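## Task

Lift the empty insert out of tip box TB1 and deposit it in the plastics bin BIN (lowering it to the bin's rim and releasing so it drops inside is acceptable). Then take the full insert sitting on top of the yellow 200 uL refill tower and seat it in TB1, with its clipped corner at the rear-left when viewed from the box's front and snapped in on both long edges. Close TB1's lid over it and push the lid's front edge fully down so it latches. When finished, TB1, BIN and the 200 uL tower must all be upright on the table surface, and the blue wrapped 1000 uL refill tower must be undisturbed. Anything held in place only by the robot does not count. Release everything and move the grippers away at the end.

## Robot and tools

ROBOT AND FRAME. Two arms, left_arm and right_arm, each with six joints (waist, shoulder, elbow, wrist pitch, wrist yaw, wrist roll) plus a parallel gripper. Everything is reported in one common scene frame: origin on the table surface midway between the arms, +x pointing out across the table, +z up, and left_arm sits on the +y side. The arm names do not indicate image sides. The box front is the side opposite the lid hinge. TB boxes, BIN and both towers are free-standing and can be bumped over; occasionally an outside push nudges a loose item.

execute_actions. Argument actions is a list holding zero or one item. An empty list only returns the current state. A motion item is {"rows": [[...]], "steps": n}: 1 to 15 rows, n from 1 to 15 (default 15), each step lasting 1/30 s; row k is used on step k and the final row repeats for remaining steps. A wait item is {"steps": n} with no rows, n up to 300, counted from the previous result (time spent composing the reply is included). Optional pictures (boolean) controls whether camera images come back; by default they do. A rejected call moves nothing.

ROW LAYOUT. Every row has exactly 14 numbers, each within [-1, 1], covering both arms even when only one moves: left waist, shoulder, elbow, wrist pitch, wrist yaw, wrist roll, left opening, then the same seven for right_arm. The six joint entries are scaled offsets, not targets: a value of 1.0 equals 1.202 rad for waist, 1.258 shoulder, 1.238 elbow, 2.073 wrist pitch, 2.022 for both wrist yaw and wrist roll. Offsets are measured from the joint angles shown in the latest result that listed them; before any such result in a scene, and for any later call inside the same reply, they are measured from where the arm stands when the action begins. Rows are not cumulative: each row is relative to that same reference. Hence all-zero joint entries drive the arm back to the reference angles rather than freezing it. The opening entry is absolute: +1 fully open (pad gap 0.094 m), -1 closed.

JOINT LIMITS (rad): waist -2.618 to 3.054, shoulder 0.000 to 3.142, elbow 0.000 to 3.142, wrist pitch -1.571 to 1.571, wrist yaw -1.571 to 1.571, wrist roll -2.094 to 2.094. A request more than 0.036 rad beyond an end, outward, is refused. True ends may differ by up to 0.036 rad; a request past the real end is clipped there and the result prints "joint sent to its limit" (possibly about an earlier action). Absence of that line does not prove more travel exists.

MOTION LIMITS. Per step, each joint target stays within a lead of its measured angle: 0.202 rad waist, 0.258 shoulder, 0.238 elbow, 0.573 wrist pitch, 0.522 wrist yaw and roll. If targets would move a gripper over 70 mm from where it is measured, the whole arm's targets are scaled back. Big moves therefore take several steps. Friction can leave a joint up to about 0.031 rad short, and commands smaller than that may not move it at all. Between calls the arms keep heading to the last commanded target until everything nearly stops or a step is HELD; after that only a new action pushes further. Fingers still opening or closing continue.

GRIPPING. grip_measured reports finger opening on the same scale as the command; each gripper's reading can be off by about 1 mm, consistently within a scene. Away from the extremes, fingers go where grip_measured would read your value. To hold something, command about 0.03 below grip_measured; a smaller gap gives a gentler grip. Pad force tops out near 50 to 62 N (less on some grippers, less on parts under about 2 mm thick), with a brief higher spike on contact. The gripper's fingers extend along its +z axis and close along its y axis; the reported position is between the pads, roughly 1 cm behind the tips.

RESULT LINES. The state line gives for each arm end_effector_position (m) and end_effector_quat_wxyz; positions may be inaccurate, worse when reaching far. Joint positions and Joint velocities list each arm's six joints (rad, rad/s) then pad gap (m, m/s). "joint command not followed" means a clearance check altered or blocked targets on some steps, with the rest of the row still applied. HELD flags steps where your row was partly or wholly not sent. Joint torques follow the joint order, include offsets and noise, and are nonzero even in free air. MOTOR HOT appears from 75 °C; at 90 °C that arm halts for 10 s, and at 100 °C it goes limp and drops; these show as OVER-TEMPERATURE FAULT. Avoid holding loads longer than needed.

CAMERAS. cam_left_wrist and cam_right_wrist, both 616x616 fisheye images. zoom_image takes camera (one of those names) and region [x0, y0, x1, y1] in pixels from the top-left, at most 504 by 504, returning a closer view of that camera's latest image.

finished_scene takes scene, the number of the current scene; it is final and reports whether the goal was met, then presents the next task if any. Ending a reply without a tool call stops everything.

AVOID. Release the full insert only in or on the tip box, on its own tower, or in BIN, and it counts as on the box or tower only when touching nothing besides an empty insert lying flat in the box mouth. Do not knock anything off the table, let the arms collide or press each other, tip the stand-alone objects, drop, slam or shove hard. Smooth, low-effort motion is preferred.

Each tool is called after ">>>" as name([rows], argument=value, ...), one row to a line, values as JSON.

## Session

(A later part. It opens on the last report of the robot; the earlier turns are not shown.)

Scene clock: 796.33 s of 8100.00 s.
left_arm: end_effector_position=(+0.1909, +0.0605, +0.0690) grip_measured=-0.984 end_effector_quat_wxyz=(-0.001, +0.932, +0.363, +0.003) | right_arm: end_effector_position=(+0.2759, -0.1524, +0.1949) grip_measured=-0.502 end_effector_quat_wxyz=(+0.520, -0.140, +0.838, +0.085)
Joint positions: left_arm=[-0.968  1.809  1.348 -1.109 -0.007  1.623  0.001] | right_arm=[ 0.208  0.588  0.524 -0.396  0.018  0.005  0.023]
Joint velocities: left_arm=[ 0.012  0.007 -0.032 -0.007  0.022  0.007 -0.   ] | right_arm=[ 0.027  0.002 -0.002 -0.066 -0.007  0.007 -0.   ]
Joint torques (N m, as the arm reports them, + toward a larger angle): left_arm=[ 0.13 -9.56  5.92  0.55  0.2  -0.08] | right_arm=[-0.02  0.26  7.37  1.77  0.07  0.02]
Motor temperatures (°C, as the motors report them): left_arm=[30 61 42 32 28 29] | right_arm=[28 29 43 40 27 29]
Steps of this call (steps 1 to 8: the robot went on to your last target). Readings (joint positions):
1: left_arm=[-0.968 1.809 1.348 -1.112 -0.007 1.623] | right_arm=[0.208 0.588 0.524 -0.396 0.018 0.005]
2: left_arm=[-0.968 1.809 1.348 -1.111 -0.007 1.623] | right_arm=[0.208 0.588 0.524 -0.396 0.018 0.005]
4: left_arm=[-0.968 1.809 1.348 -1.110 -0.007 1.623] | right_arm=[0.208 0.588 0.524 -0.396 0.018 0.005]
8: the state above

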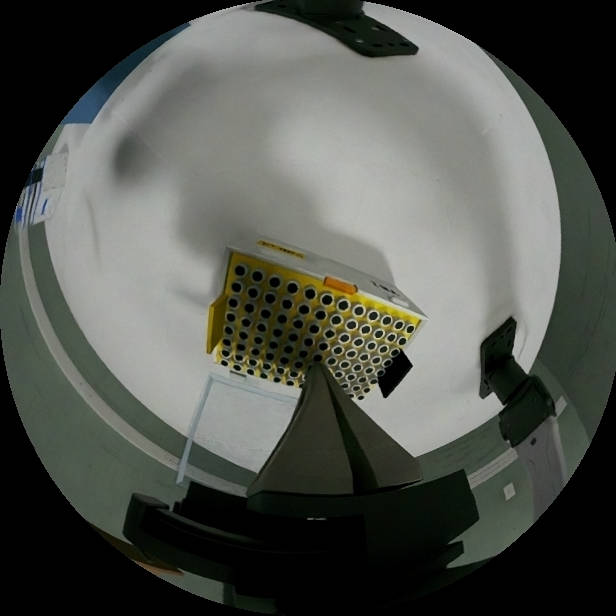

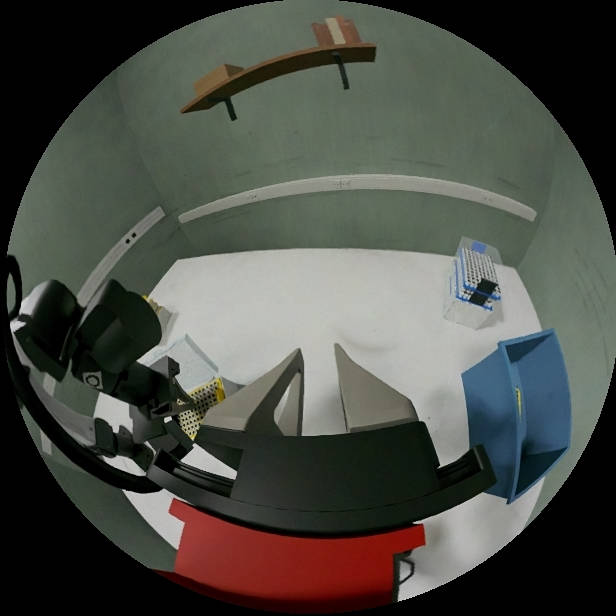

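>>> execute_actions([
  {"rows":[[0,0,-0.012,0.003,0,0,-1,0,0,0,0,0,0,-0.5],[0,0,-0.018,0.005,0,0,-1,0,0,0,0,0,0,-0.5],[0,0,-0.024,0.007,0,0,-1,0,0,0,0,0,0,-0.5],[0,0,-0.03,0.009,0,0,-1,0,0,0,0,0,0,-0.5],[0,0,-0.036,0.011,0,0,-1,0,0,0,0,0,0,-0.5],[0,0,-0.042,0.012,0,0,-1,0,0,0,0,0,0,-0.5]],"steps":15},
], pictures=false)

>>> execute_actions([
  {"steps":8},
])

>>> zoom_image(camera="cam_left_wrist", region=[190, 210, 450, 430])

Scene clock: 802.53 s of 8100.00 s.
left_arm: end_effector_position=(+0.1895, +0.0618, +0.0649) grip_measured=-0.984 end_effector_quat_wxyz=(-0.002, +0.932, +0.363, +0.003) | right_arm: end_effector_position=(+0.2759, -0.1524, +0.1949) grip_measured=-0.502 end_effector_quat_wxyz=(+0.520, -0.140, +0.838, +0.085)
Joint positions: left_arm=[-0.968  1.806  1.328 -1.093 -0.007  1.623  0.001] | right_arm=[ 0.208  0.588  0.524 -0.396  0.018  0.005  0.023]
Joint velocities: left_arm=[-0.012 -0.017 -0.022  0.022  0.081  0.007 -0.002] | right_arm=[-0.007  0.002  0.012 -0.022 -0.022  0.037 -0.001]
Joint torques (N m, as the arm reports them, + toward a larger angle): left_arm=[ 0.17 -9.36  4.63  0.5   0.2  -0.08] | right_arm=[-0.01  0.25  7.35  1.77  0.06  0.02]
Motor temperatures (°C, as the motors report them): left_arm=[30 61 41 32 28 29] | right_arm=[28 29 43 41 27 29]
Steps of this call (steps 1 to 15: the robot went on to your last target; steps 16 to 90: nothing new was sent; then 2.70 s passed at rest; steps 91 to 105: all 15 steps of this action). Readings (joint positions):
91: left_arm=[-0.968 1.809 1.348 -1.109 -0.007 1.623] | right_arm=[0.208 0.588 0.524 -0.396 0.018 0.005]
92: left_arm=[-0.968 1.809 1.348 -1.109 -0.007 1.623] | right_arm=[0.208 0.588 0.524 -0.396 0.018 0.005]
94: left_arm=[-0.968 1.809 1.346 -1.107 -0.007 1.623] | right_arm=[0.208 0.588 0.524 -0.396 0.018 0.005]
98: left_arm=[-0.968 1.806 1.330 -1.095 -0.007 1.623] | right_arm=[0.208 0.588 0.524 -0.396 0.018 0.005]
105: the state above

Scene clock: 802.80 s of 8100.00 s.
left_arm: end_effector_position=(+0.1895, +0.0618, +0.0649) grip_measured=-0.984 end_effector_quat_wxyz=(-0.002, +0.932, +0.363, +0.003) | right_arm: end_effector_position=(+0.2759, -0.1524, +0.1949) grip_measured=-0.502 end_effector_quat_wxyz=(+0.520, -0.140, +0.838, +0.085)
Joint positions: left_arm=[-0.968  1.806  1.328 -1.093 -0.007  1.623  0.001] | right_arm=[ 0.208  0.588  0.524 -0.396  0.018  0.005  0.023]
Joint velocities: left_arm=[-0.007 -0.017  0.002  0.066  0.007 -0.022 -0.   ] | right_arm=[-0.012 -0.022  0.012 -0.066  0.051 -0.022 -0.   ]
Joint torques (N m, as the arm reports them, + toward a larger angle): left_arm=[ 0.12 -9.33  4.68  0.5   0.19 -0.08] | right_arm=[0.02 0.27 7.42 1.76 0.06 0.03]
Motor temperatures (°C, as the motors report them): left_arm=[30 61 41 32 28 29] | right_arm=[28 29 43 41 27 29]
Steps of this call (steps 1 to 8: the robot went on to your last target). Readings (joint positions):
1: left_arm=[-0.968 1.806 1.328 -1.093 -0.007 1.623] | right_arm=[0.208 0.588 0.524 -0.396 0.018 0.005]
2: left_arm=[-0.968 1.806 1.328 -1.093 -0.007 1.623] | right_arm=[0.208 0.588 0.524 -0.396 0.018 0.005]
4: left_arm=[-0.968 1.806 1.328 -1.093 -0.007 1.623] | right_arm=[0.208 0.588 0.524 -0.396 0.018 0.005]
8: the state above

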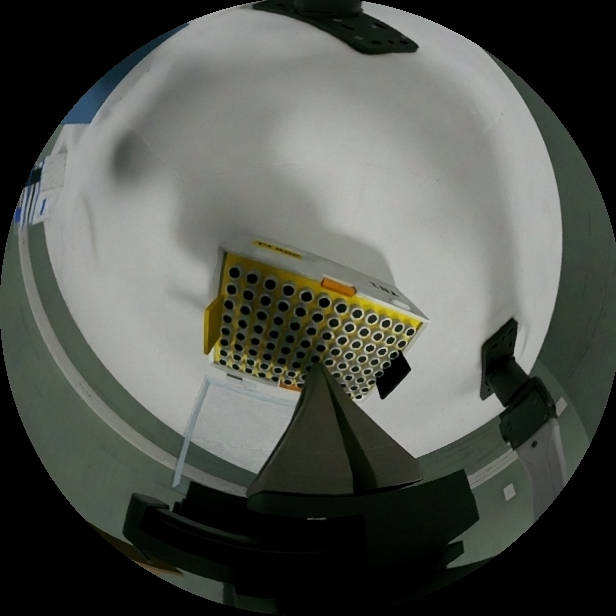

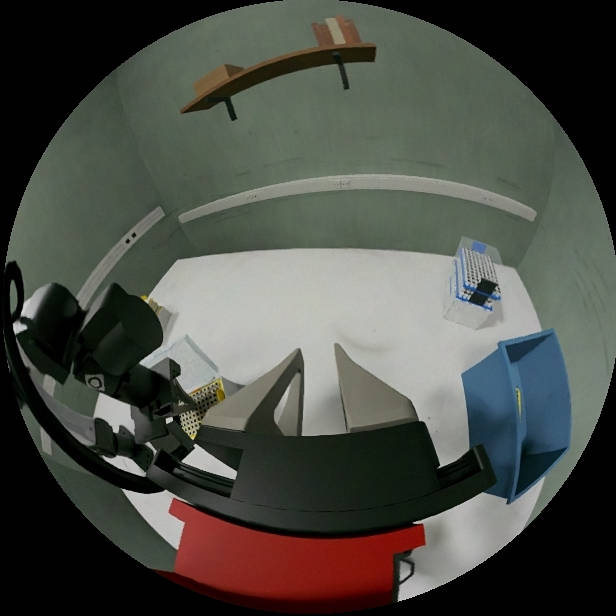

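Region (190, 210, 450, 430) of cam_left_wrist's 616x616 image, scaled by 1.938, with more detail than that image has; it fills the top 426 rows of this view, and the rest is white.

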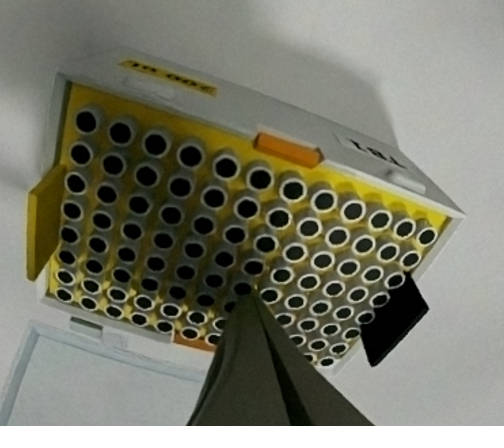

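>>> execute_actions([
  {"rows":[[0,0.005,-0.02,0,0,0,-1,0,0,0,0,0,0,-0.5],[0,0.01,-0.03,0,0,0,-1,0,0,0,0,0,0,-0.5],[0,0.015,-0.04,0,0,0,-1,0,0,0,0,0,0,-0.5],[0,0.02,-0.045,0,0,0,-1,0,0,0,0,0,0,-0.5]],"steps":12},
], pictures=false)

>>> execute_actions([
  {"rows":[[0,0,0.015,-0.005,0,0,-1,0,0,0,0,0,0,-0.5],[0,0,0.03,-0.01,0,0,-1,0,0,0,0,0,0,-0.5],[0,0,0.045,-0.015,0,0,-1,0,0,0,0,0,0,-0.5],[0,0,0.055,-0.02,0,0,-1,0,0,0,0,0,0,-0.5],[0,0,0.055,-0.02,0,0,-1,0,0,0,0,0,0,-0.5],[0,0,0.055,-0.02,0,0,-1,0,0,0,0,0,0,-0.5],[-0.02,0,0.055,-0.02,0,-0.01,-1,0,0,0,0,0,0,-0.5],[-0.04,0,0.055,-0.02,0,-0.02,-1,0,0,0,0,0,0,-0.5],[-0.06,0,0.055,-0.02,0,-0.03,-1,0,0,0,0,0,0,-0.5],[-0.08,0,0.055,-0.02,0,-0.04,-1,0,0,0,0,0,0,-0.5],[-0.1,0,0.055,-0.02,0,-0.05,-1,0,0,0,0,0,0,-0.5],[-0.11,0,0.055,-0.02,0,-0.06,-1,0,0,0,0,0,0,-0.5]],"steps":15},
], pictures=false)

>>> execute_actions([
  {"steps":10},
])

Scene clock: 813.57 s of 8100.00 s.
left_arm: end_effector_position=(+0.1892, +0.0621, +0.0642) grip_measured=-0.984 end_effector_quat_wxyz=(-0.002, +0.932, +0.363, +0.003) | right_arm: end_effector_position=(+0.2759, -0.1524, +0.1949) grip_measured=-0.502 end_effector_quat_wxyz=(+0.520, -0.140, +0.838, +0.085)
Joint positions: left_arm=[-0.968  1.806  1.325 -1.091 -0.007  1.623  0.001] | right_arm=[ 0.208  0.588  0.524 -0.396  0.018  0.005  0.023]
Joint velocities: left_arm=[-0.007  0.007  0.002 -0.051 -0.037  0.037 -0.   ] | right_arm=[ 0.012 -0.012 -0.012  0.022 -0.007 -0.022 -0.   ]
Joint torques (N m, as the arm reports them, + toward a larger angle): left_arm=[ 0.13 -7.25  2.94  0.39  0.19 -0.08] | right_arm=[-0.02  0.24  7.37  1.76  0.07  0.02]
Motor temperatures (°C, as the motors report them): left_arm=[30 60 41 32 28 29] | right_arm=[28 29 43 41 27 29]
Steps of this call (steps 1 to 15: the robot went on to your last target; steps 16 to 90: nothing new was sent; then 7.37 s passed at rest; steps 91 to 102: all 12 steps of this action). Readings (joint positions):
91: left_arm=[-0.968 1.806 1.328 -1.093 -0.007 1.623] | right_arm=[0.208 0.588 0.524 -0.396 0.018 0.005]
92: left_arm=[-0.968 1.806 1.328 -1.093 -0.007 1.623] | right_arm=[0.208 0.588 0.524 -0.396 0.018 0.005]
94: left_arm=[-0.968 1.806 1.325 -1.092 -0.007 1.623] | right_arm=[0.208 0.588 0.524 -0.396 0.018 0.005]
98: left_arm=[-0.968 1.806 1.325 -1.091 -0.007 1.623] | right_arm=[0.208 0.588 0.524 -0.396 0.018 0.005]
102: the state above

Scene clock: 814.07 s of 8100.00 s.
left_arm: end_effector_position=(+0.1647, +0.0248, +0.0791) grip_measured=-0.984 end_effector_quat_wxyz=(+0.015, +0.940, +0.340, +0.009) | right_arm: end_effector_position=(+0.2759, -0.1524, +0.1949) grip_measured=-0.502 end_effector_quat_wxyz=(+0.520, -0.140, +0.838, +0.085)
Joint positions: left_arm=[-1.098  1.805  1.383 -1.116 -0.007  1.543  0.001] | right_arm=[ 0.208  0.588  0.524 -0.396  0.018  0.005  0.023]
Joint velocities: left_arm=[-0.208 -0.007 -0.007 -0.022  0.051 -0.212  0.   ] | right_arm=[-0.002  0.002 -0.007  0.037  0.007 -0.022  0.   ]
Joint torques (N m, as the arm reports them, + toward a larger angle): left_arm=[ 1.17 -9.59  8.49  0.34  0.16 -0.2 ] | right_arm=[-0.02  0.23  7.39  1.77  0.07  0.02]
Motor temperatures (°C, as the motors report them): left_arm=[30 60 41 32 28 29] | right_arm=[28 29 43 41 27 29]
Steps of this call (steps 1 to 15: all 15 steps of this action). Readings (joint positions):
1: left_arm=[-0.968 1.805 1.329 -1.092 -0.007 1.623] | right_arm=[0.208 0.588 0.524 -0.396 0.018 0.005]
2: left_arm=[-0.968 1.805 1.333 -1.094 -0.007 1.623] | right_arm=[0.208 0.588 0.524 -0.396 0.018 0.005]
4: left_arm=[-0.968 1.805 1.351 -1.105 -0.007 1.623] | right_arm=[0.208 0.588 0.524 -0.396 0.018 0.005]
8: left_arm=[-0.973 1.805 1.383 -1.110 -0.008 1.617] | right_arm=[0.208 0.588 0.524 -0.396 0.018 0.005]
15: the state above

Scene clock: 814.40 s of 8100.00 s.
left_arm: end_effector_position=(+0.1630, +0.0245, +0.0791) grip_measured=-0.984 end_effector_quat_wxyz=(+0.013, +0.936, +0.351, +0.008) | right_arm: end_effector_position=(+0.2759, -0.1524, +0.1949) grip_measured=-0.502 end_effector_quat_wxyz=(+0.520, -0.140, +0.838, +0.085)
Joint positions: left_arm=[-1.102  1.805  1.383 -1.12  -0.007  1.515  0.001] | right_arm=[ 0.208  0.588  0.524 -0.396  0.018  0.005  0.023]
Joint velocities: left_arm=[-0.012  0.007  0.002  0.022 -0.007 -0.095  0.001] | right_arm=[-0.007 -0.012 -0.012 -0.022 -0.051  0.007  0.   ]
Joint torques (N m, as the arm reports them, + toward a larger angle): left_arm=[ 0.29 -9.61  8.5   0.35  0.18 -0.19] | right_arm=[-0.04  0.25  7.38  1.76  0.07  0.03]
Motor temperatures (°C, as the motors report them): left_arm=[30 60 41 32 28 29] | right_arm=[28 29 43 41 27 29]
Steps of this call (steps 1 to 10: the robot went on to your last target). Readings (joint positions):
1: left_arm=[-1.102 1.805 1.383 -1.117 -0.007 1.537] | right_arm=[0.208 0.588 0.524 -0.396 0.018 0.005]
2: left_arm=[-1.102 1.805 1.383 -1.118 -0.007 1.532] | right_arm=[0.208 0.588 0.524 -0.396 0.018 0.005]
4: left_arm=[-1.102 1.805 1.383 -1.118 -0.007 1.524] | right_arm=[0.208 0.588 0.524 -0.396 0.018 0.005]
8: left_arm=[-1.102 1.805 1.383 -1.120 -0.007 1.517] | right_arm=[0.208 0.588 0.524 -0.396 0.018 0.005]
10: the state above

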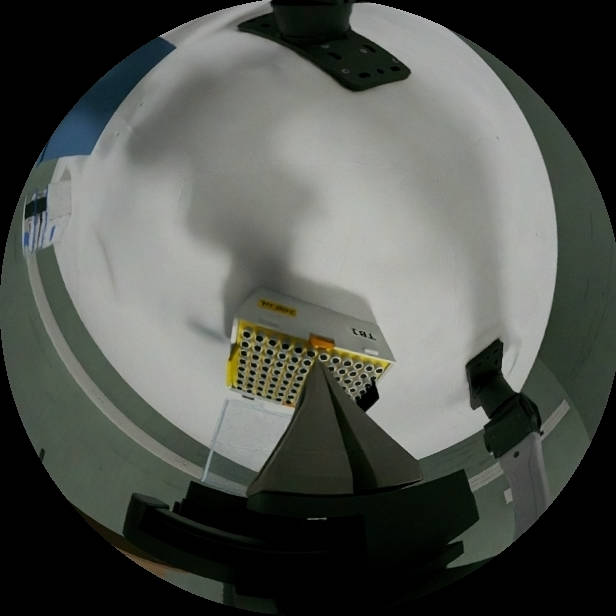

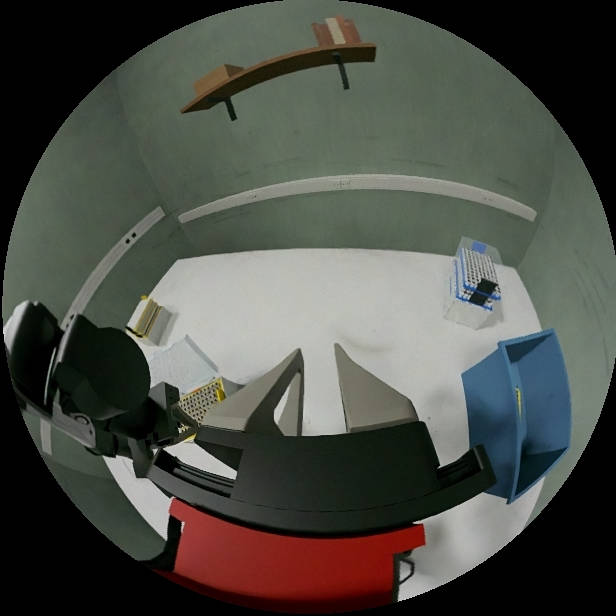

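>>> execute_actions([
  {"rows":[[0.02,0,0,0,0,0.008,-1,0,0,0,0,0,0,-0.5],[0.04,0,0,0,0,0.016,-1,0,0,0,0,0,0,-0.5],[0.04,0,0,0,0,0.02,-1,0,0,0,0,0,0,-0.5],[0.04,0,0,0,0,0.02,-1,0,0,0,0,0,0,-0.5],[0.04,0,0,0,0,0.02,-1,0,0,0,0,0,0,-0.5],[0.04,0,-0.012,0.003,0,0.02,-1,0,0,0,0,0,0,-0.5],[0.04,0,-0.02,0.006,0,0.02,-1,0,0,0,0,0,0,-0.5],[0.04,0,-0.028,0.009,0,0.02,-1,0,0,0,0,0,0,-0.5],[0.04,0,-0.036,0.012,0,0.02,-1,0,0,0,0,0,0,-0.5],[0.04,0,-0.044,0.015,0,0.02,-1,0,0,0,0,0,0,-0.5],[0.04,0,-0.05,0.018,0,0.02,-1,0,0,0,0,0,0,-0.5]],"steps":15},
], pictures=false)

>>> execute_actions([
  {"steps":8},
])

>>> zoom_image(camera="cam_left_wrist", region=[190, 240, 450, 460])

Scene clock: 823.57 s of 8100.00 s.
left_arm: end_effector_position=(+0.1681, +0.0398, +0.0681) grip_measured=-0.984 end_effector_quat_wxyz=(+0.001, +0.934, +0.357, +0.004) | right_arm: end_effector_position=(+0.2759, -0.1524, +0.1949) grip_measured=-0.502 end_effector_quat_wxyz=(+0.520, -0.140, +0.838, +0.085)
Joint positions: left_arm=[-1.061  1.805  1.34  -1.102 -0.006  1.544  0.001] | right_arm=[ 0.208  0.588  0.524 -0.396  0.018  0.005  0.023]
Joint velocities: left_arm=[-0.002 -0.012 -0.032 -0.022  0.037  0.037 -0.002] | right_arm=[-0.017 -0.027 -0.017 -0.022 -0.022  0.007 -0.001]
Joint torques (N m, as the arm reports them, + toward a larger angle): left_arm=[ 0.86 -9.63  6.17  0.59  0.17  0.02] | right_arm=[0.02 0.21 7.35 1.76 0.06 0.01]
Motor temperatures (°C, as the motors report them): left_arm=[30 59 42 32 28 29] | right_arm=[28 29 43 41 27 29]
Steps of this call (steps 1 to 30: the robot went on to your last target; steps 31 to 100: nothing new was sent; then 5.33 s passed at rest; steps 101 to 115: all 15 steps of this action). Readings (joint positions):
101: left_arm=[-1.101 1.805 1.383 -1.120 -0.007 1.513] | right_arm=[0.208 0.588 0.524 -0.396 0.018 0.005]
102: left_arm=[-1.097 1.805 1.383 -1.120 -0.006 1.517] | right_arm=[0.208 0.588 0.524 -0.396 0.018 0.005]
104: left_arm=[-1.080 1.805 1.383 -1.120 -0.006 1.527] | right_arm=[0.208 0.588 0.524 -0.396 0.018 0.005]
108: left_arm=[-1.061 1.805 1.381 -1.118 -0.006 1.538] | right_arm=[0.208 0.588 0.524 -0.396 0.018 0.005]
115: the state above

Scene clock: 823.83 s of 8100.00 s.
left_arm: end_effector_position=(+0.1693, +0.0385, +0.0681) grip_measured=-0.984 end_effector_quat_wxyz=(+0.004, +0.934, +0.356, +0.005) | right_arm: end_effector_position=(+0.2759, -0.1524, +0.1949) grip_measured=-0.502 end_effector_quat_wxyz=(+0.520, -0.140, +0.838, +0.085)
Joint positions: left_arm=[-1.061  1.805  1.339 -1.094 -0.006  1.545  0.001] | right_arm=[ 0.208  0.588  0.524 -0.396  0.018  0.005  0.023]
Joint velocities: left_arm=[ 0.002 -0.027  0.017 -0.051 -0.066  0.007  0.   ] | right_arm=[-0.002 -0.012 -0.007 -0.007 -0.022 -0.007  0.   ]
Joint torques (N m, as the arm reports them, + toward a larger angle): left_arm=[ 0.74 -9.61  6.06  0.54  0.19  0.03] | right_arm=[-0.02  0.24  7.35  1.77  0.07  0.01]
Motor temperatures (°C, as the motors report them): left_arm=[30 59 42 32 28 29] | right_arm=[28 29 43 41 27 29]
Steps of this call (steps 1 to 8: the robot went on to your last target). Readings (joint positions):
1: left_arm=[-1.061 1.805 1.339 -1.101 -0.006 1.544] | right_arm=[0.208 0.588 0.524 -0.396 0.018 0.005]
2: left_arm=[-1.061 1.805 1.339 -1.099 -0.006 1.545] | right_arm=[0.208 0.588 0.524 -0.396 0.018 0.005]
4: left_arm=[-1.061 1.805 1.339 -1.096 -0.006 1.545] | right_arm=[0.208 0.588 0.524 -0.396 0.018 0.005]
8: the state above

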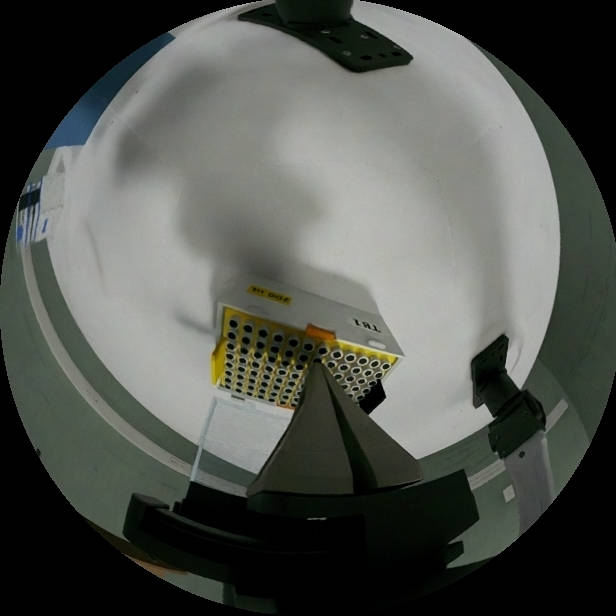

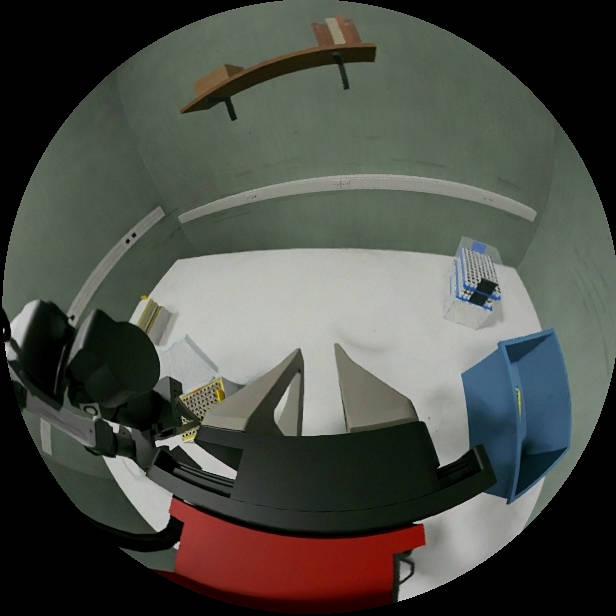

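Region (190, 240, 450, 460) of cam_left_wrist's 616x616 image, scaled by 1.938, with more detail than that image has; it fills the top 426 rows of this view, and the rest is white.

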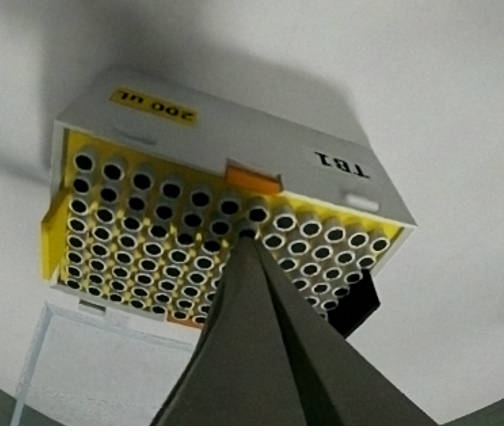

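>>> execute_actions([
  {"rows":[[0,0,-0.012,0.002,0,0,-1,0,0,0,0,0,0,-0.5],[0,0,-0.018,0.004,0,0,-1,0,0,0,0,0,0,-0.5],[0,0,-0.024,0.006,0,0,-1,0,0,0,0,0,0,-0.5],[0,0.004,-0.03,0.007,0,0,-1,0,0,0,0,0,0,-0.5],[0,0.008,-0.036,0.008,0,0,-1,0,0,0,0,0,0,-0.5],[0,0.012,-0.042,0.008,0,0,-1,0,0,0,0,0,0,-0.5],[0,0.016,-0.048,0.008,0,0,-1,0,0,0,0,0,0,-0.5],[0,0.02,-0.054,0.008,0,0,-1,0,0,0,0,0,0,-0.5],[0,0.02,-0.058,0.008,0,0,-1,0,0,0,0,0,0,-0.5]],"steps":15},
], pictures=false)

>>> execute_actions([
  {"steps":6},
])

>>> zoom_image(camera="cam_left_wrist", region=[190, 240, 450, 460])

Scene clock: 831.60 s of 8100.00 s.
left_arm: end_effector_position=(+0.1678, +0.0402, +0.0641) grip_measured=-0.984 end_effector_quat_wxyz=(+0.002, +0.934, +0.356, +0.004) | right_arm: end_effector_position=(+0.2759, -0.1524, +0.1949) grip_measured=-0.502 end_effector_quat_wxyz=(+0.520, -0.140, +0.838, +0.085)
Joint positions: left_arm=[-1.061  1.805  1.323 -1.083 -0.006  1.545  0.001] | right_arm=[ 0.208  0.588  0.524 -0.396  0.018  0.005  0.023]
Joint velocities: left_arm=[-0.017 -0.007  0.007  0.022  0.037  0.022 -0.001] | right_arm=[ 0.002  0.012 -0.002 -0.066 -0.007  0.037 -0.   ]
Joint torques (N m, as the arm reports them, + toward a larger angle): left_arm=[ 0.15 -7.26  2.69  0.5   0.18 -0.08] | right_arm=[-0.01  0.24  7.38  1.76  0.06  0.02]
Motor temperatures (°C, as the motors report them): left_arm=[30 59 41 32 28 29] | right_arm=[28 29 43 41 27 29]
Steps of this call (steps 1 to 15: the robot went on to your last target; steps 16 to 90: nothing new was sent; then 4.27 s passed at rest; steps 91 to 105: all 15 steps of this action). Readings (joint positions):
91: left_arm=[-1.061 1.805 1.339 -1.092 -0.006 1.545] | right_arm=[0.208 0.588 0.524 -0.396 0.018 0.005]
92: left_arm=[-1.061 1.805 1.339 -1.092 -0.006 1.545] | right_arm=[0.208 0.588 0.524 -0.396 0.018 0.005]
94: left_arm=[-1.061 1.805 1.335 -1.090 -0.006 1.545] | right_arm=[0.208 0.588 0.524 -0.396 0.018 0.005]
98: left_arm=[-1.061 1.805 1.324 -1.084 -0.006 1.545] | right_arm=[0.208 0.588 0.524 -0.396 0.018 0.005]
105: the state above

Scene clock: 831.80 s of 8100.00 s.
left_arm: end_effector_position=(+0.1678, +0.0402, +0.0641) grip_measured=-0.984 end_effector_quat_wxyz=(+0.002, +0.934, +0.356, +0.004) | right_arm: end_effector_position=(+0.2759, -0.1524, +0.1949) grip_measured=-0.502 end_effector_quat_wxyz=(+0.520, -0.140, +0.838, +0.085)
Joint positions: left_arm=[-1.061  1.805  1.323 -1.083 -0.006  1.545  0.001] | right_arm=[ 0.208  0.588  0.524 -0.396  0.018  0.005  0.023]
Joint velocities: left_arm=[-0.002  0.002 -0.027  0.007 -0.037  0.007 -0.002] | right_arm=[ 0.012 -0.007 -0.007 -0.037 -0.022 -0.007  0.001]
Joint torques (N m, as the arm reports them, + toward a larger angle): left_arm=[ 0.14 -7.22  2.71  0.5   0.19 -0.08] | right_arm=[-0.01  0.24  7.34  1.77  0.06  0.02]
Motor temperatures (°C, as the motors report them): left_arm=[30 59 41 32 28 29] | right_arm=[28 29 43 41 27 29]
Steps of this call (steps 1 to 6: the robot went on to your last target). Readings (joint positions):
1: left_arm=[-1.061 1.805 1.323 -1.083 -0.006 1.545] | right_arm=[0.208 0.588 0.524 -0.396 0.018 0.005]
2: left_arm=[-1.061 1.805 1.323 -1.083 -0.006 1.545] | right_arm=[0.208 0.588 0.524 -0.396 0.018 0.005]
4: left_arm=[-1.061 1.805 1.323 -1.083 -0.006 1.545] | right_arm=[0.208 0.588 0.524 -0.396 0.018 0.005]
6: the state above

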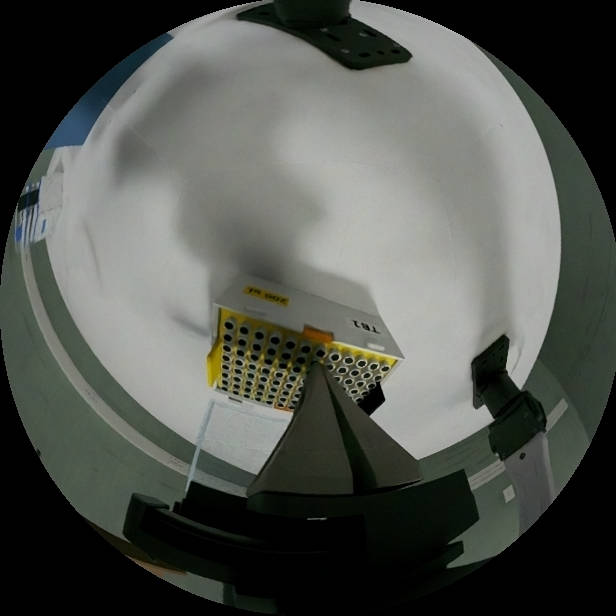

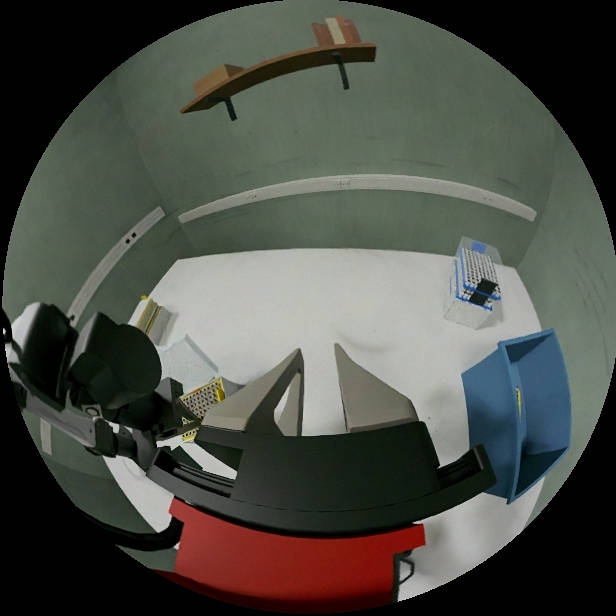

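Region (190, 240, 450, 460) of cam_left_wrist's 616x616 image, scaled by 1.938, with more detail than that image has; it fills the top 426 rows of this view, and the rest is white.

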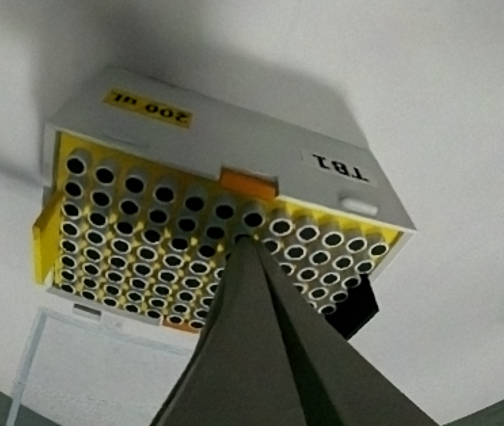

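>>> execute_actions([
  {"rows":[[0,0.004,0.03,-0.02,0,0,-1,0,0,0,0,0,0,-0.5],[0,0.008,0.06,-0.04,0,0,-1,0,0,0,0,0,0,-0.5],[0,0.012,0.09,-0.06,0,0,-1,0,0,0,0,0,0,-0.5],[0,0.016,0.12,-0.08,0,0,-1,0,0,0,0,0,0,-0.5],[0,0.02,0.15,-0.1,0,0,-1,0,0,0,0,0,0,-0.5],[0,0.024,0.18,-0.12,0,0,-1,0,0,0,0,0,0,-0.5],[0,0.028,0.21,-0.14,0,0,-1,0,0,0,0,0,0,-0.5],[0,0.032,0.24,-0.16,0,0,-1,0,0,0,0,0,0,-0.5],[0,0.036,0.27,-0.18,0,0,-1,0,0,0,0,0,0,-0.5],[0,0.04,0.30,-0.2,0,0,-1,0,0,0,0,0,0,-0.5],[0,0.044,0.33,-0.215,0,0,-1,0,0,0,0,0,0,-0.5],[0,0.048,0.36,-0.23,0,0,-1,0,0,0,0,0,0,-0.5],[0,0.05,0.39,-0.233,0,0,-1,0,0,0,0,0,0,-0.5],[0,0.05,0.42,-0.233,0,0,-1,0,0,0,0,0,0,-0.5],[0,0.05,0.44,-0.233,0,0,-1,0,0,0,0,0,0,-0.5]],"steps":15},
], pictures=false)

>>> execute_actions([
  {"steps":10},
], pictures=false)

>>> execute_actions([
  {"rows":[[0.025,0,0,0,0,0.015,-1,0,0,0,0,0,0,-0.5],[0.05,0,0,0,0,0.03,-1,0,0,0,0,0,0,-0.5],[0.075,0,0,0,0,0.045,-1,0,0,0,0,0,0,-0.5],[0.1,0,0,0,0,0.06,-1,0,0,0,0,0,0,-0.5],[0.125,0,0,0,0,0.075,-1,0,0,0,0,0,0,-0.5],[0.15,0,0,0,0,0.09,-1,0,0,0,0,0,0,-0.5],[0.175,0,0,0,0,0.105,-1,0,0,0,0,0,0,-0.5],[0.2,0,0,0,0,0.12,-1,0,0,0,0,0,0,-0.5],[0.225,0,0,0,0,0.135,-1,0,0,0,0,0,0,-0.5],[0.25,0,0,0,0,0.15,-1,0,0,0,0,0,0,-0.5],[0.275,0,0,0,0,0.165,-1,0,0,0,0,0,0,-0.5],[0.3,0,0,0,0,0.18,-1,0,0,0,0,0,0,-0.5],[0.328,0,0,0,0,0.19,-1,0,0,0,0,0,0,-0.5]],"steps":15},
], pictures=false)

>>> execute_actions([
  {"steps":10},
])

Scene clock: 856.20 s of 8100.00 s.
left_arm: end_effector_position=(+0.1836, +0.0216, +0.1715) grip_measured=-0.984 end_effector_quat_wxyz=(+0.024, +0.934, +0.356, +0.012) | right_arm: end_effector_position=(+0.2759, -0.1524, +0.1949) grip_measured=-0.502 end_effector_quat_wxyz=(+0.520, -0.140, +0.838, +0.085)
Joint positions: left_arm=[-1.061  1.845  1.802 -1.475 -0.006  1.545  0.001] | right_arm=[ 0.208  0.588  0.524 -0.396  0.018  0.005  0.023]
Joint velocities: left_arm=[-0.002  0.085  0.945 -0.491  0.037 -0.022  0.001] | right_arm=[ 0.012 -0.007  0.002 -0.066 -0.007  0.037 -0.001]
Joint torques (N m, as the arm reports them, + toward a larger angle): left_arm=[ 0.17 -8.55  8.23  0.41  0.2  -0.08] | right_arm=[-0.01  0.27  7.33  1.77  0.07  0.02]
Motor temperatures (°C, as the motors report them): left_arm=[30 56 39 32 28 29] | right_arm=[28 29 43 41 27 29]
Steps of this call (steps 1 to 15: the robot went on to your last target; steps 16 to 90: nothing new was sent; then 20.90 s passed at rest; steps 91 to 105: all 15 steps of this action). Readings (joint positions):
91: left_arm=[-1.061 1.804 1.330 -1.088 -0.006 1.545] | right_arm=[0.208 0.588 0.524 -0.396 0.018 0.005]
92: left_arm=[-1.061 1.806 1.341 -1.100 -0.006 1.545] | right_arm=[0.208 0.588 0.524 -0.396 0.018 0.005]
94: left_arm=[-1.061 1.811 1.391 -1.146 -0.006 1.545] | right_arm=[0.208 0.588 0.524 -0.396 0.018 0.005]
98: left_arm=[-1.061 1.821 1.543 -1.259 -0.006 1.545] | right_arm=[0.208 0.588 0.524 -0.396 0.018 0.005]
105: the state above

Scene clock: 856.53 s of 8100.00 s.
left_arm: end_effector_position=(+0.1798, +0.0261, +0.1857) grip_measured=-0.984 end_effector_quat_wxyz=(+0.019, +0.934, +0.356, +0.010) | right_arm: end_effector_position=(+0.2759, -0.1524, +0.1949) grip_measured=-0.502 end_effector_quat_wxyz=(+0.520, -0.140, +0.838, +0.085)
Joint positions: left_arm=[-1.061  1.846  1.861 -1.544 -0.006  1.545  0.001] | right_arm=[ 0.208  0.588  0.524 -0.396  0.018  0.005  0.023]
Joint velocities: left_arm=[-0.002 -0.002  0.002  0.022  0.007 -0.007  0.001] | right_arm=[ 0.007 -0.027  0.007 -0.022  0.007 -0.007  0.001]
Joint torques (N m, as the arm reports them, + toward a larger angle): left_arm=[ 0.14 -7.96  8.03  0.39  0.2  -0.08] | right_arm=[0.   0.24 7.32 1.76 0.06 0.01]
Motor temperatures (°C, as the motors report them): left_arm=[30 56 39 32 28 29] | right_arm=[28 29 43 41 27 29]
Steps of this call (steps 1 to 10: the robot went on to your last target). Readings (joint positions):
1: left_arm=[-1.061 1.846 1.829 -1.487 -0.006 1.545] | right_arm=[0.208 0.588 0.524 -0.396 0.018 0.005]
2: left_arm=[-1.061 1.846 1.847 -1.498 -0.006 1.545] | right_arm=[0.208 0.588 0.524 -0.396 0.018 0.005]
4: left_arm=[-1.061 1.846 1.861 -1.513 -0.006 1.545] | right_arm=[0.208 0.588 0.524 -0.396 0.018 0.005]
8: left_arm=[-1.061 1.846 1.861 -1.538 -0.006 1.545] | right_arm=[0.208 0.588 0.524 -0.396 0.018 0.005]
10: the state above

Scene clock: 857.03 s of 8100.00 s.
left_arm: end_effector_position=(+0.2613, +0.1282, +0.1857) grip_measured=-0.984 end_effector_quat_wxyz=(+0.014, +0.920, +0.392, +0.015) | right_arm: end_effector_position=(+0.2759, -0.1524, +0.1949) grip_measured=-0.502 end_effector_quat_wxyz=(+0.520, -0.140, +0.838, +0.085)
Joint positions: left_arm=[-0.681  1.846  1.861 -1.545 -0.006  1.848  0.001] | right_arm=[ 0.208  0.588  0.524 -0.396  0.018  0.005  0.023]
Joint velocities: left_arm=[ 0.53   0.012 -0.002  0.051 -0.212  0.374 -0.   ] | right_arm=[-0.007 -0.012  0.007  0.007  0.066 -0.037 -0.   ]
Joint torques (N m, as the arm reports them, + toward a larger angle): left_arm=[-1.52 -9.99  7.42  0.48  0.27  0.07] | right_arm=[0.03 0.27 7.38 1.77 0.06 0.03]
Motor temperatures (°C, as the motors report them): left_arm=[30 56 39 32 28 29] | right_arm=[28 29 43 41 27 29]
Steps of this call (steps 1 to 15: all 15 steps of this action). Readings (joint positions):
1: left_arm=[-1.060 1.846 1.861 -1.545 -0.006 1.548] | right_arm=[0.208 0.588 0.524 -0.396 0.018 0.005]
2: left_arm=[-1.054 1.846 1.861 -1.545 -0.005 1.556] | right_arm=[0.208 0.588 0.524 -0.396 0.018 0.005]
4: left_arm=[-1.019 1.846 1.861 -1.545 -0.004 1.585] | right_arm=[0.208 0.588 0.524 -0.396 0.018 0.005]
8: left_arm=[-0.889 1.846 1.861 -1.545 -0.003 1.672] | right_arm=[0.208 0.588 0.524 -0.396 0.018 0.005]
15: the state above

Scene clock: 857.37 s of 8100.00 s.
left_arm: end_effector_position=(+0.2645, +0.1344, +0.1857) grip_measured=-0.984 end_effector_quat_wxyz=(+0.013, +0.928, +0.371, +0.017) | right_arm: end_effector_position=(+0.2759, -0.1524, +0.1949) grip_measured=-0.502 end_effector_quat_wxyz=(+0.520, -0.140, +0.838, +0.085)
Joint positions: left_arm=[-0.662  1.846  1.861 -1.545 -0.009  1.912  0.001] | right_arm=[ 0.208  0.588  0.524 -0.396  0.018  0.005  0.023]
Joint velocities: left_arm=[-0.007 -0.002  0.002  0.022 -0.007  0.051 -0.001] | right_arm=[ 0.017 -0.027  0.002 -0.022 -0.007 -0.022 -0.   ]
Joint torques (N m, as the arm reports them, + toward a larger angle): left_arm=[-0.36 -9.93  7.41  0.48  0.23  0.03] | right_arm=[-0.01  0.2   7.35  1.76  0.07  0.03]
Motor temperatures (°C, as the motors report them): left_arm=[30 56 39 32 28 29] | right_arm=[28 29 43 41 27 29]
Steps of this call (steps 1 to 10: the robot went on to your last target). Readings (joint positions):
1: left_arm=[-0.668 1.846 1.861 -1.545 -0.007 1.862] | right_arm=[0.208 0.588 0.524 -0.396 0.018 0.005]
2: left_arm=[-0.662 1.846 1.861 -1.545 -0.008 1.873] | right_arm=[0.208 0.588 0.524 -0.396 0.018 0.005]
4: left_arm=[-0.662 1.846 1.861 -1.545 -0.009 1.890] | right_arm=[0.208 0.588 0.524 -0.396 0.018 0.005]
8: left_arm=[-0.662 1.846 1.861 -1.545 -0.009 1.908] | right_arm=[0.208 0.588 0.524 -0.396 0.018 0.005]
10: the state above

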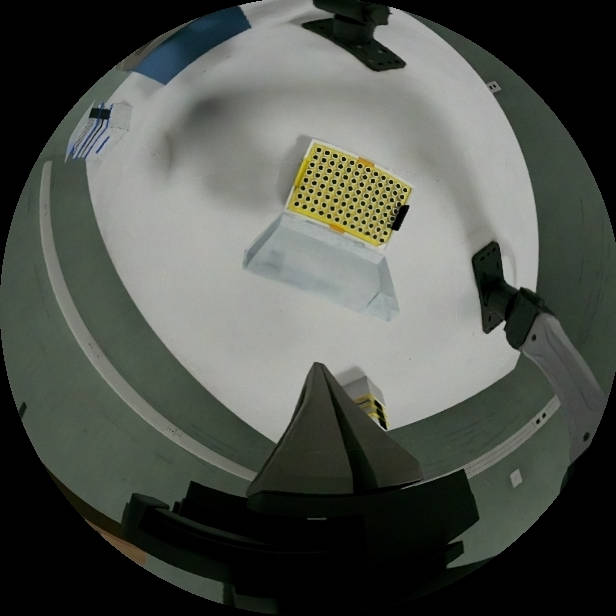

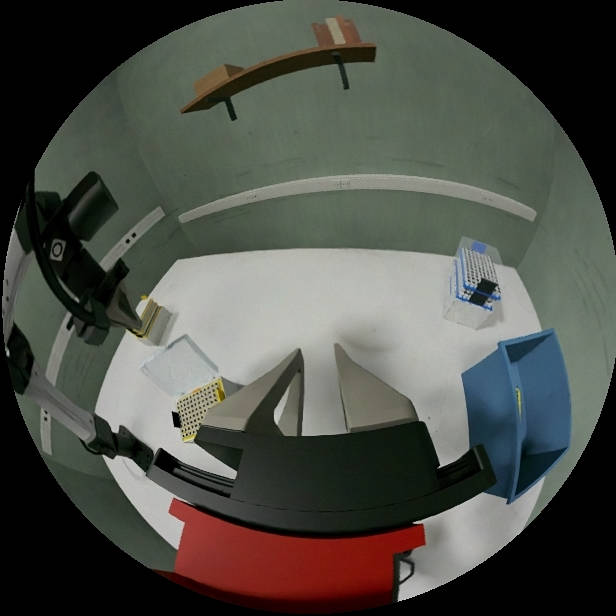

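>>> execute_actions([
  {"rows":[[0,0,-0.02,0.012,0,0,-1,0,0,0,0,0,0,-0.5],[0,0,-0.04,0.024,0,0,-1,0,0,0,0,0,0,-0.5],[0,0,-0.06,0.036,0,0,-1,0,0,0,0,0,0,-0.5],[0,0,-0.08,0.048,0,0,-1,0,0,0,0,0,0,-0.5],[0,0,-0.1,0.06,0,0,-1,0,0,0,0,0,0,-0.5],[0,0,-0.12,0.072,0,0,-1,0,0,0,0,0,0,-0.5],[0,0,-0.14,0.084,0,0,-1,0,0,0,0,0,0,-0.5],[0,0,-0.16,0.096,0,0,-1,0,0,0,0,0,0,-0.5],[0,0,-0.18,0.105,0,0,-1,0,0,0,0,0,0,-0.5],[0,0,-0.2,0.111,0,0,-1,0,0,0,0,0,0,-0.5],[0,0,-0.218,0.111,0,0,-1,0,0,0,0,0,0,-0.5]],"steps":15},
], pictures=false)

>>> execute_actions([
  {"steps":8},
])

Scene clock: 866.83 s of 8100.00 s.
left_arm: end_effector_position=(+0.2574, +0.1380, +0.1227) grip_measured=-0.984 end_effector_quat_wxyz=(-0.011, +0.930, +0.367, -0.004) | right_arm: end_effector_position=(+0.2759, -0.1524, +0.1949) grip_measured=-0.502 end_effector_quat_wxyz=(+0.520, -0.140, +0.838, +0.085)
Joint positions: left_arm=[-0.662  1.843  1.606 -1.355 -0.009  1.92   0.001] | right_arm=[ 0.208  0.588  0.524 -0.396  0.018  0.005  0.023]
Joint velocities: left_arm=[-0.012 -0.002  0.002  0.154  0.037  0.037 -0.   ] | right_arm=[ 0.027  0.007 -0.007  0.051 -0.037 -0.007  0.001]
Joint torques (N m, as the arm reports them, + toward a larger angle): left_arm=[ 0.17 -9.77  6.35  0.52  0.19 -0.17] | right_arm=[-0.01  0.21  7.37  1.77  0.07  0.02]
Motor temperatures (°C, as the motors report them): left_arm=[30 56 40 32 28 29] | right_arm=[28 29 43 42 27 29]
Steps of this call (steps 1 to 30: the robot went on to your last target; steps 31 to 100: nothing new was sent; then 5.63 s passed at rest; steps 101 to 115: all 15 steps of this action). Readings (joint positions):
101: left_arm=[-0.662 1.846 1.861 -1.544 -0.009 1.920] | right_arm=[0.208 0.588 0.524 -0.396 0.018 0.005]
102: left_arm=[-0.662 1.846 1.857 -1.537 -0.009 1.920] | right_arm=[0.208 0.588 0.524 -0.396 0.018 0.005]
104: left_arm=[-0.662 1.843 1.828 -1.511 -0.009 1.920] | right_arm=[0.208 0.588 0.524 -0.396 0.018 0.005]
108: left_arm=[-0.662 1.843 1.726 -1.440 -0.009 1.920] | right_arm=[0.208 0.588 0.524 -0.396 0.018 0.005]
115: the state above

Scene clock: 867.10 s of 8100.00 s.
left_arm: end_effector_position=(+0.2631, +0.1352, +0.1226) grip_measured=-0.984 end_effector_quat_wxyz=(-0.001, +0.930, +0.368, +0.005) | right_arm: end_effector_position=(+0.2759, -0.1524, +0.1949) grip_measured=-0.502 end_effector_quat_wxyz=(+0.520, -0.140, +0.838, +0.085)
Joint positions: left_arm=[-0.662  1.843  1.606 -1.329 -0.009  1.92   0.001] | right_arm=[ 0.208  0.588  0.524 -0.396  0.018  0.005  0.023]
Joint velocities: left_arm=[-0.002  0.012 -0.007  0.051 -0.007  0.007 -0.001] | right_arm=[ 0.002  0.007  0.017  0.022  0.037  0.037 -0.001]
Joint torques (N m, as the arm reports them, + toward a larger angle): left_arm=[ 0.14 -9.83  6.39  0.49  0.2  -0.17] | right_arm=[0.   0.26 7.39 1.77 0.06 0.01]
Motor temperatures (°C, as the motors report them): left_arm=[30 56 40 32 28 29] | right_arm=[28 29 43 42 27 29]
Steps of this call (steps 1 to 8: the robot went on to your last target). Readings (joint positions):
1: left_arm=[-0.662 1.843 1.606 -1.350 -0.009 1.920] | right_arm=[0.208 0.588 0.524 -0.396 0.018 0.005]
2: left_arm=[-0.662 1.843 1.606 -1.344 -0.009 1.920] | right_arm=[0.208 0.588 0.524 -0.396 0.018 0.005]
4: left_arm=[-0.662 1.843 1.606 -1.337 -0.009 1.920] | right_arm=[0.208 0.588 0.524 -0.396 0.018 0.005]
8: the state above

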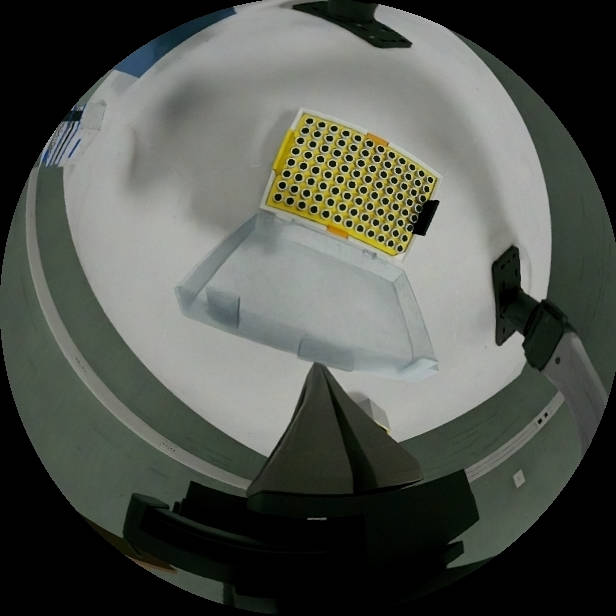

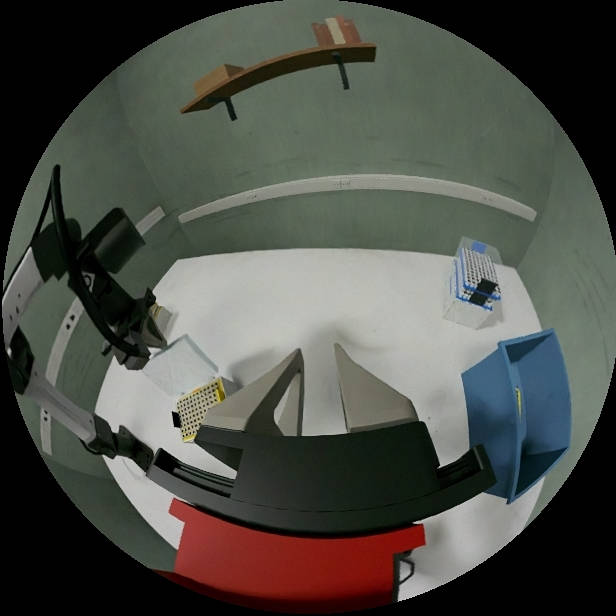

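>>> execute_actions([
  {"rows":[[-0.01,0,0,0,0,-0.005,-1,0,0,0,0,0,0,-0.5],[-0.02,0,0,0,0,-0.01,-1,0,0,0,0,0,0,-0.5],[-0.03,0,0,0,0,-0.015,-1,0,0,0,0,0,0,-0.5],[-0.04,0,0,0,0,-0.02,-1,0,0,0,0,0,0,-0.5],[-0.05,0,0,0,0,-0.025,-1,0,0,0,0,0,0,-0.5],[-0.06,0,0,0,0,-0.03,-1,0,0,0,0,0,0,-0.5],[-0.07,0,0,0,0,-0.035,-1,0,0,0,0,0,0,-0.5],[-0.08,0,0,0,0,-0.04,-1,0,0,0,0,0,0,-0.5],[-0.09,0,0,0,0,-0.045,-1,0,0,0,0,0,0,-0.5],[-0.1,0,0,0,0,-0.05,-1,0,0,0,0,0,0,-0.5],[-0.11,0,0,0,0,-0.055,-1,0,0,0,0,0,0,-0.5],[-0.12,0,0,0,0,-0.06,-1,0,0,0,0,0,0,-0.5],[-0.13,0,0,0,0,-0.065,-1,0,0,0,0,0,0,-0.5],[-0.14,0,0,0,0,-0.07,-1,0,0,0,0,0,0,-0.5],[-0.15,0,0,0,0,-0.075,-1,0,0,0,0,0,0,-0.5]],"steps":15},
], pictures=false)

>>> execute_actions([
  {"steps":10},
])

Scene clock: 878.27 s of 8100.00 s.
left_arm: end_effector_position=(+0.2379, +0.0908, +0.1226) grip_measured=-0.984 end_effector_quat_wxyz=(+0.001, +0.938, +0.345, +0.006) | right_arm: end_effector_position=(+0.2759, -0.1524, +0.1949) grip_measured=-0.502 end_effector_quat_wxyz=(+0.520, -0.140, +0.838, +0.085)
Joint positions: left_arm=[-0.81   1.843  1.606 -1.324 -0.009  1.819  0.001] | right_arm=[ 0.208  0.588  0.524 -0.396  0.018  0.005  0.023]
Joint velocities: left_arm=[-0.33   0.002 -0.002  0.081  0.007 -0.242  0.001] | right_arm=[-0.007 -0.017 -0.017 -0.022 -0.037  0.051  0.001]
Joint torques (N m, as the arm reports them, + toward a larger angle): left_arm=[ -1.01 -10.09   7.65   0.37   0.19  -0.18] | right_arm=[-0.02  0.22  7.36  1.76  0.07  0.03]
Motor temperatures (°C, as the motors report them): left_arm=[30 57 40 32 28 29] | right_arm=[28 29 43 42 27 29]
Steps of this call (steps 1 to 30: the robot went on to your last target; steps 31 to 100: nothing new was sent; then 7.33 s passed at rest; steps 101 to 115: all 15 steps of this action). Readings (joint positions):
101: left_arm=[-0.662 1.843 1.606 -1.324 -0.009 1.920] | right_arm=[0.208 0.588 0.524 -0.396 0.018 0.005]
102: left_arm=[-0.663 1.843 1.606 -1.324 -0.009 1.918] | right_arm=[0.208 0.588 0.524 -0.396 0.018 0.005]
104: left_arm=[-0.673 1.843 1.606 -1.324 -0.009 1.910] | right_arm=[0.208 0.588 0.524 -0.396 0.018 0.005]
108: left_arm=[-0.722 1.843 1.606 -1.324 -0.009 1.883] | right_arm=[0.208 0.588 0.524 -0.396 0.018 0.005]
115: the state above

Scene clock: 878.60 s of 8100.00 s.
left_arm: end_effector_position=(+0.2325, +0.0834, +0.1226) grip_measured=-0.984 end_effector_quat_wxyz=(+0.001, +0.937, +0.350, +0.006) | right_arm: end_effector_position=(+0.2759, -0.1524, +0.1949) grip_measured=-0.502 end_effector_quat_wxyz=(+0.520, -0.140, +0.838, +0.085)
Joint positions: left_arm=[-0.837  1.843  1.606 -1.324 -0.009  1.783  0.001] | right_arm=[ 0.208  0.588  0.524 -0.396  0.018  0.005  0.023]
Joint velocities: left_arm=[-0.007 -0.017 -0.012 -0.037  0.095 -0.022 -0.001] | right_arm=[-0.007 -0.012 -0.022 -0.066 -0.022 -0.051  0.   ]
Joint torques (N m, as the arm reports them, + toward a larger angle): left_arm=[ -0.37 -10.11   7.66   0.37   0.19  -0.18] | right_arm=[0.03 0.27 7.33 1.77 0.06 0.02]
Motor temperatures (°C, as the motors report them): left_arm=[30 57 40 32 28 29] | right_arm=[28 29 43 42 27 29]
Steps of this call (steps 1 to 10: the robot went on to your last target). Readings (joint positions):
1: left_arm=[-0.821 1.843 1.606 -1.324 -0.009 1.811] | right_arm=[0.208 0.588 0.524 -0.396 0.018 0.005]
2: left_arm=[-0.829 1.843 1.606 -1.324 -0.009 1.804] | right_arm=[0.208 0.588 0.524 -0.396 0.018 0.005]
4: left_arm=[-0.837 1.843 1.606 -1.324 -0.009 1.795] | right_arm=[0.208 0.588 0.524 -0.396 0.018 0.005]
8: left_arm=[-0.837 1.843 1.606 -1.324 -0.009 1.785] | right_arm=[0.208 0.588 0.524 -0.396 0.018 0.005]
10: the state above

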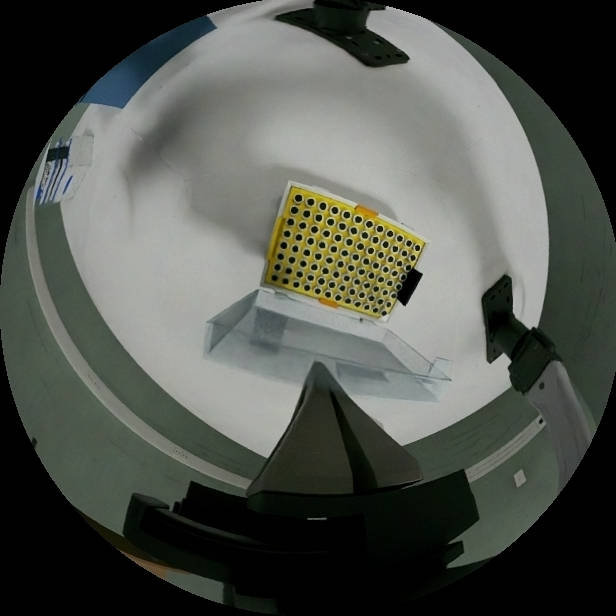

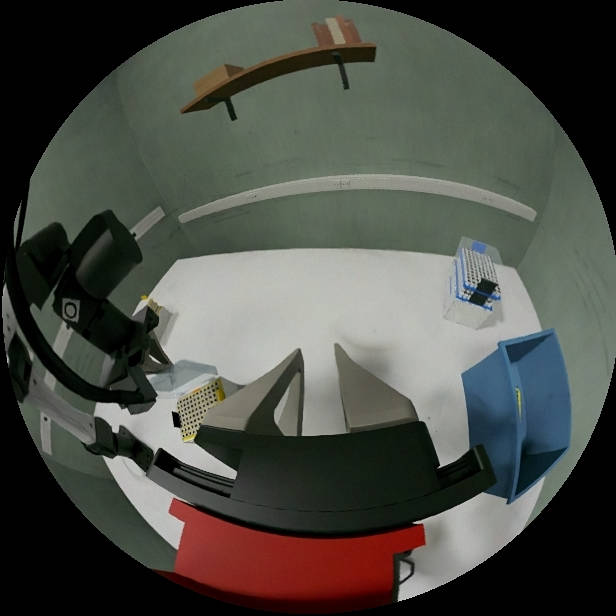

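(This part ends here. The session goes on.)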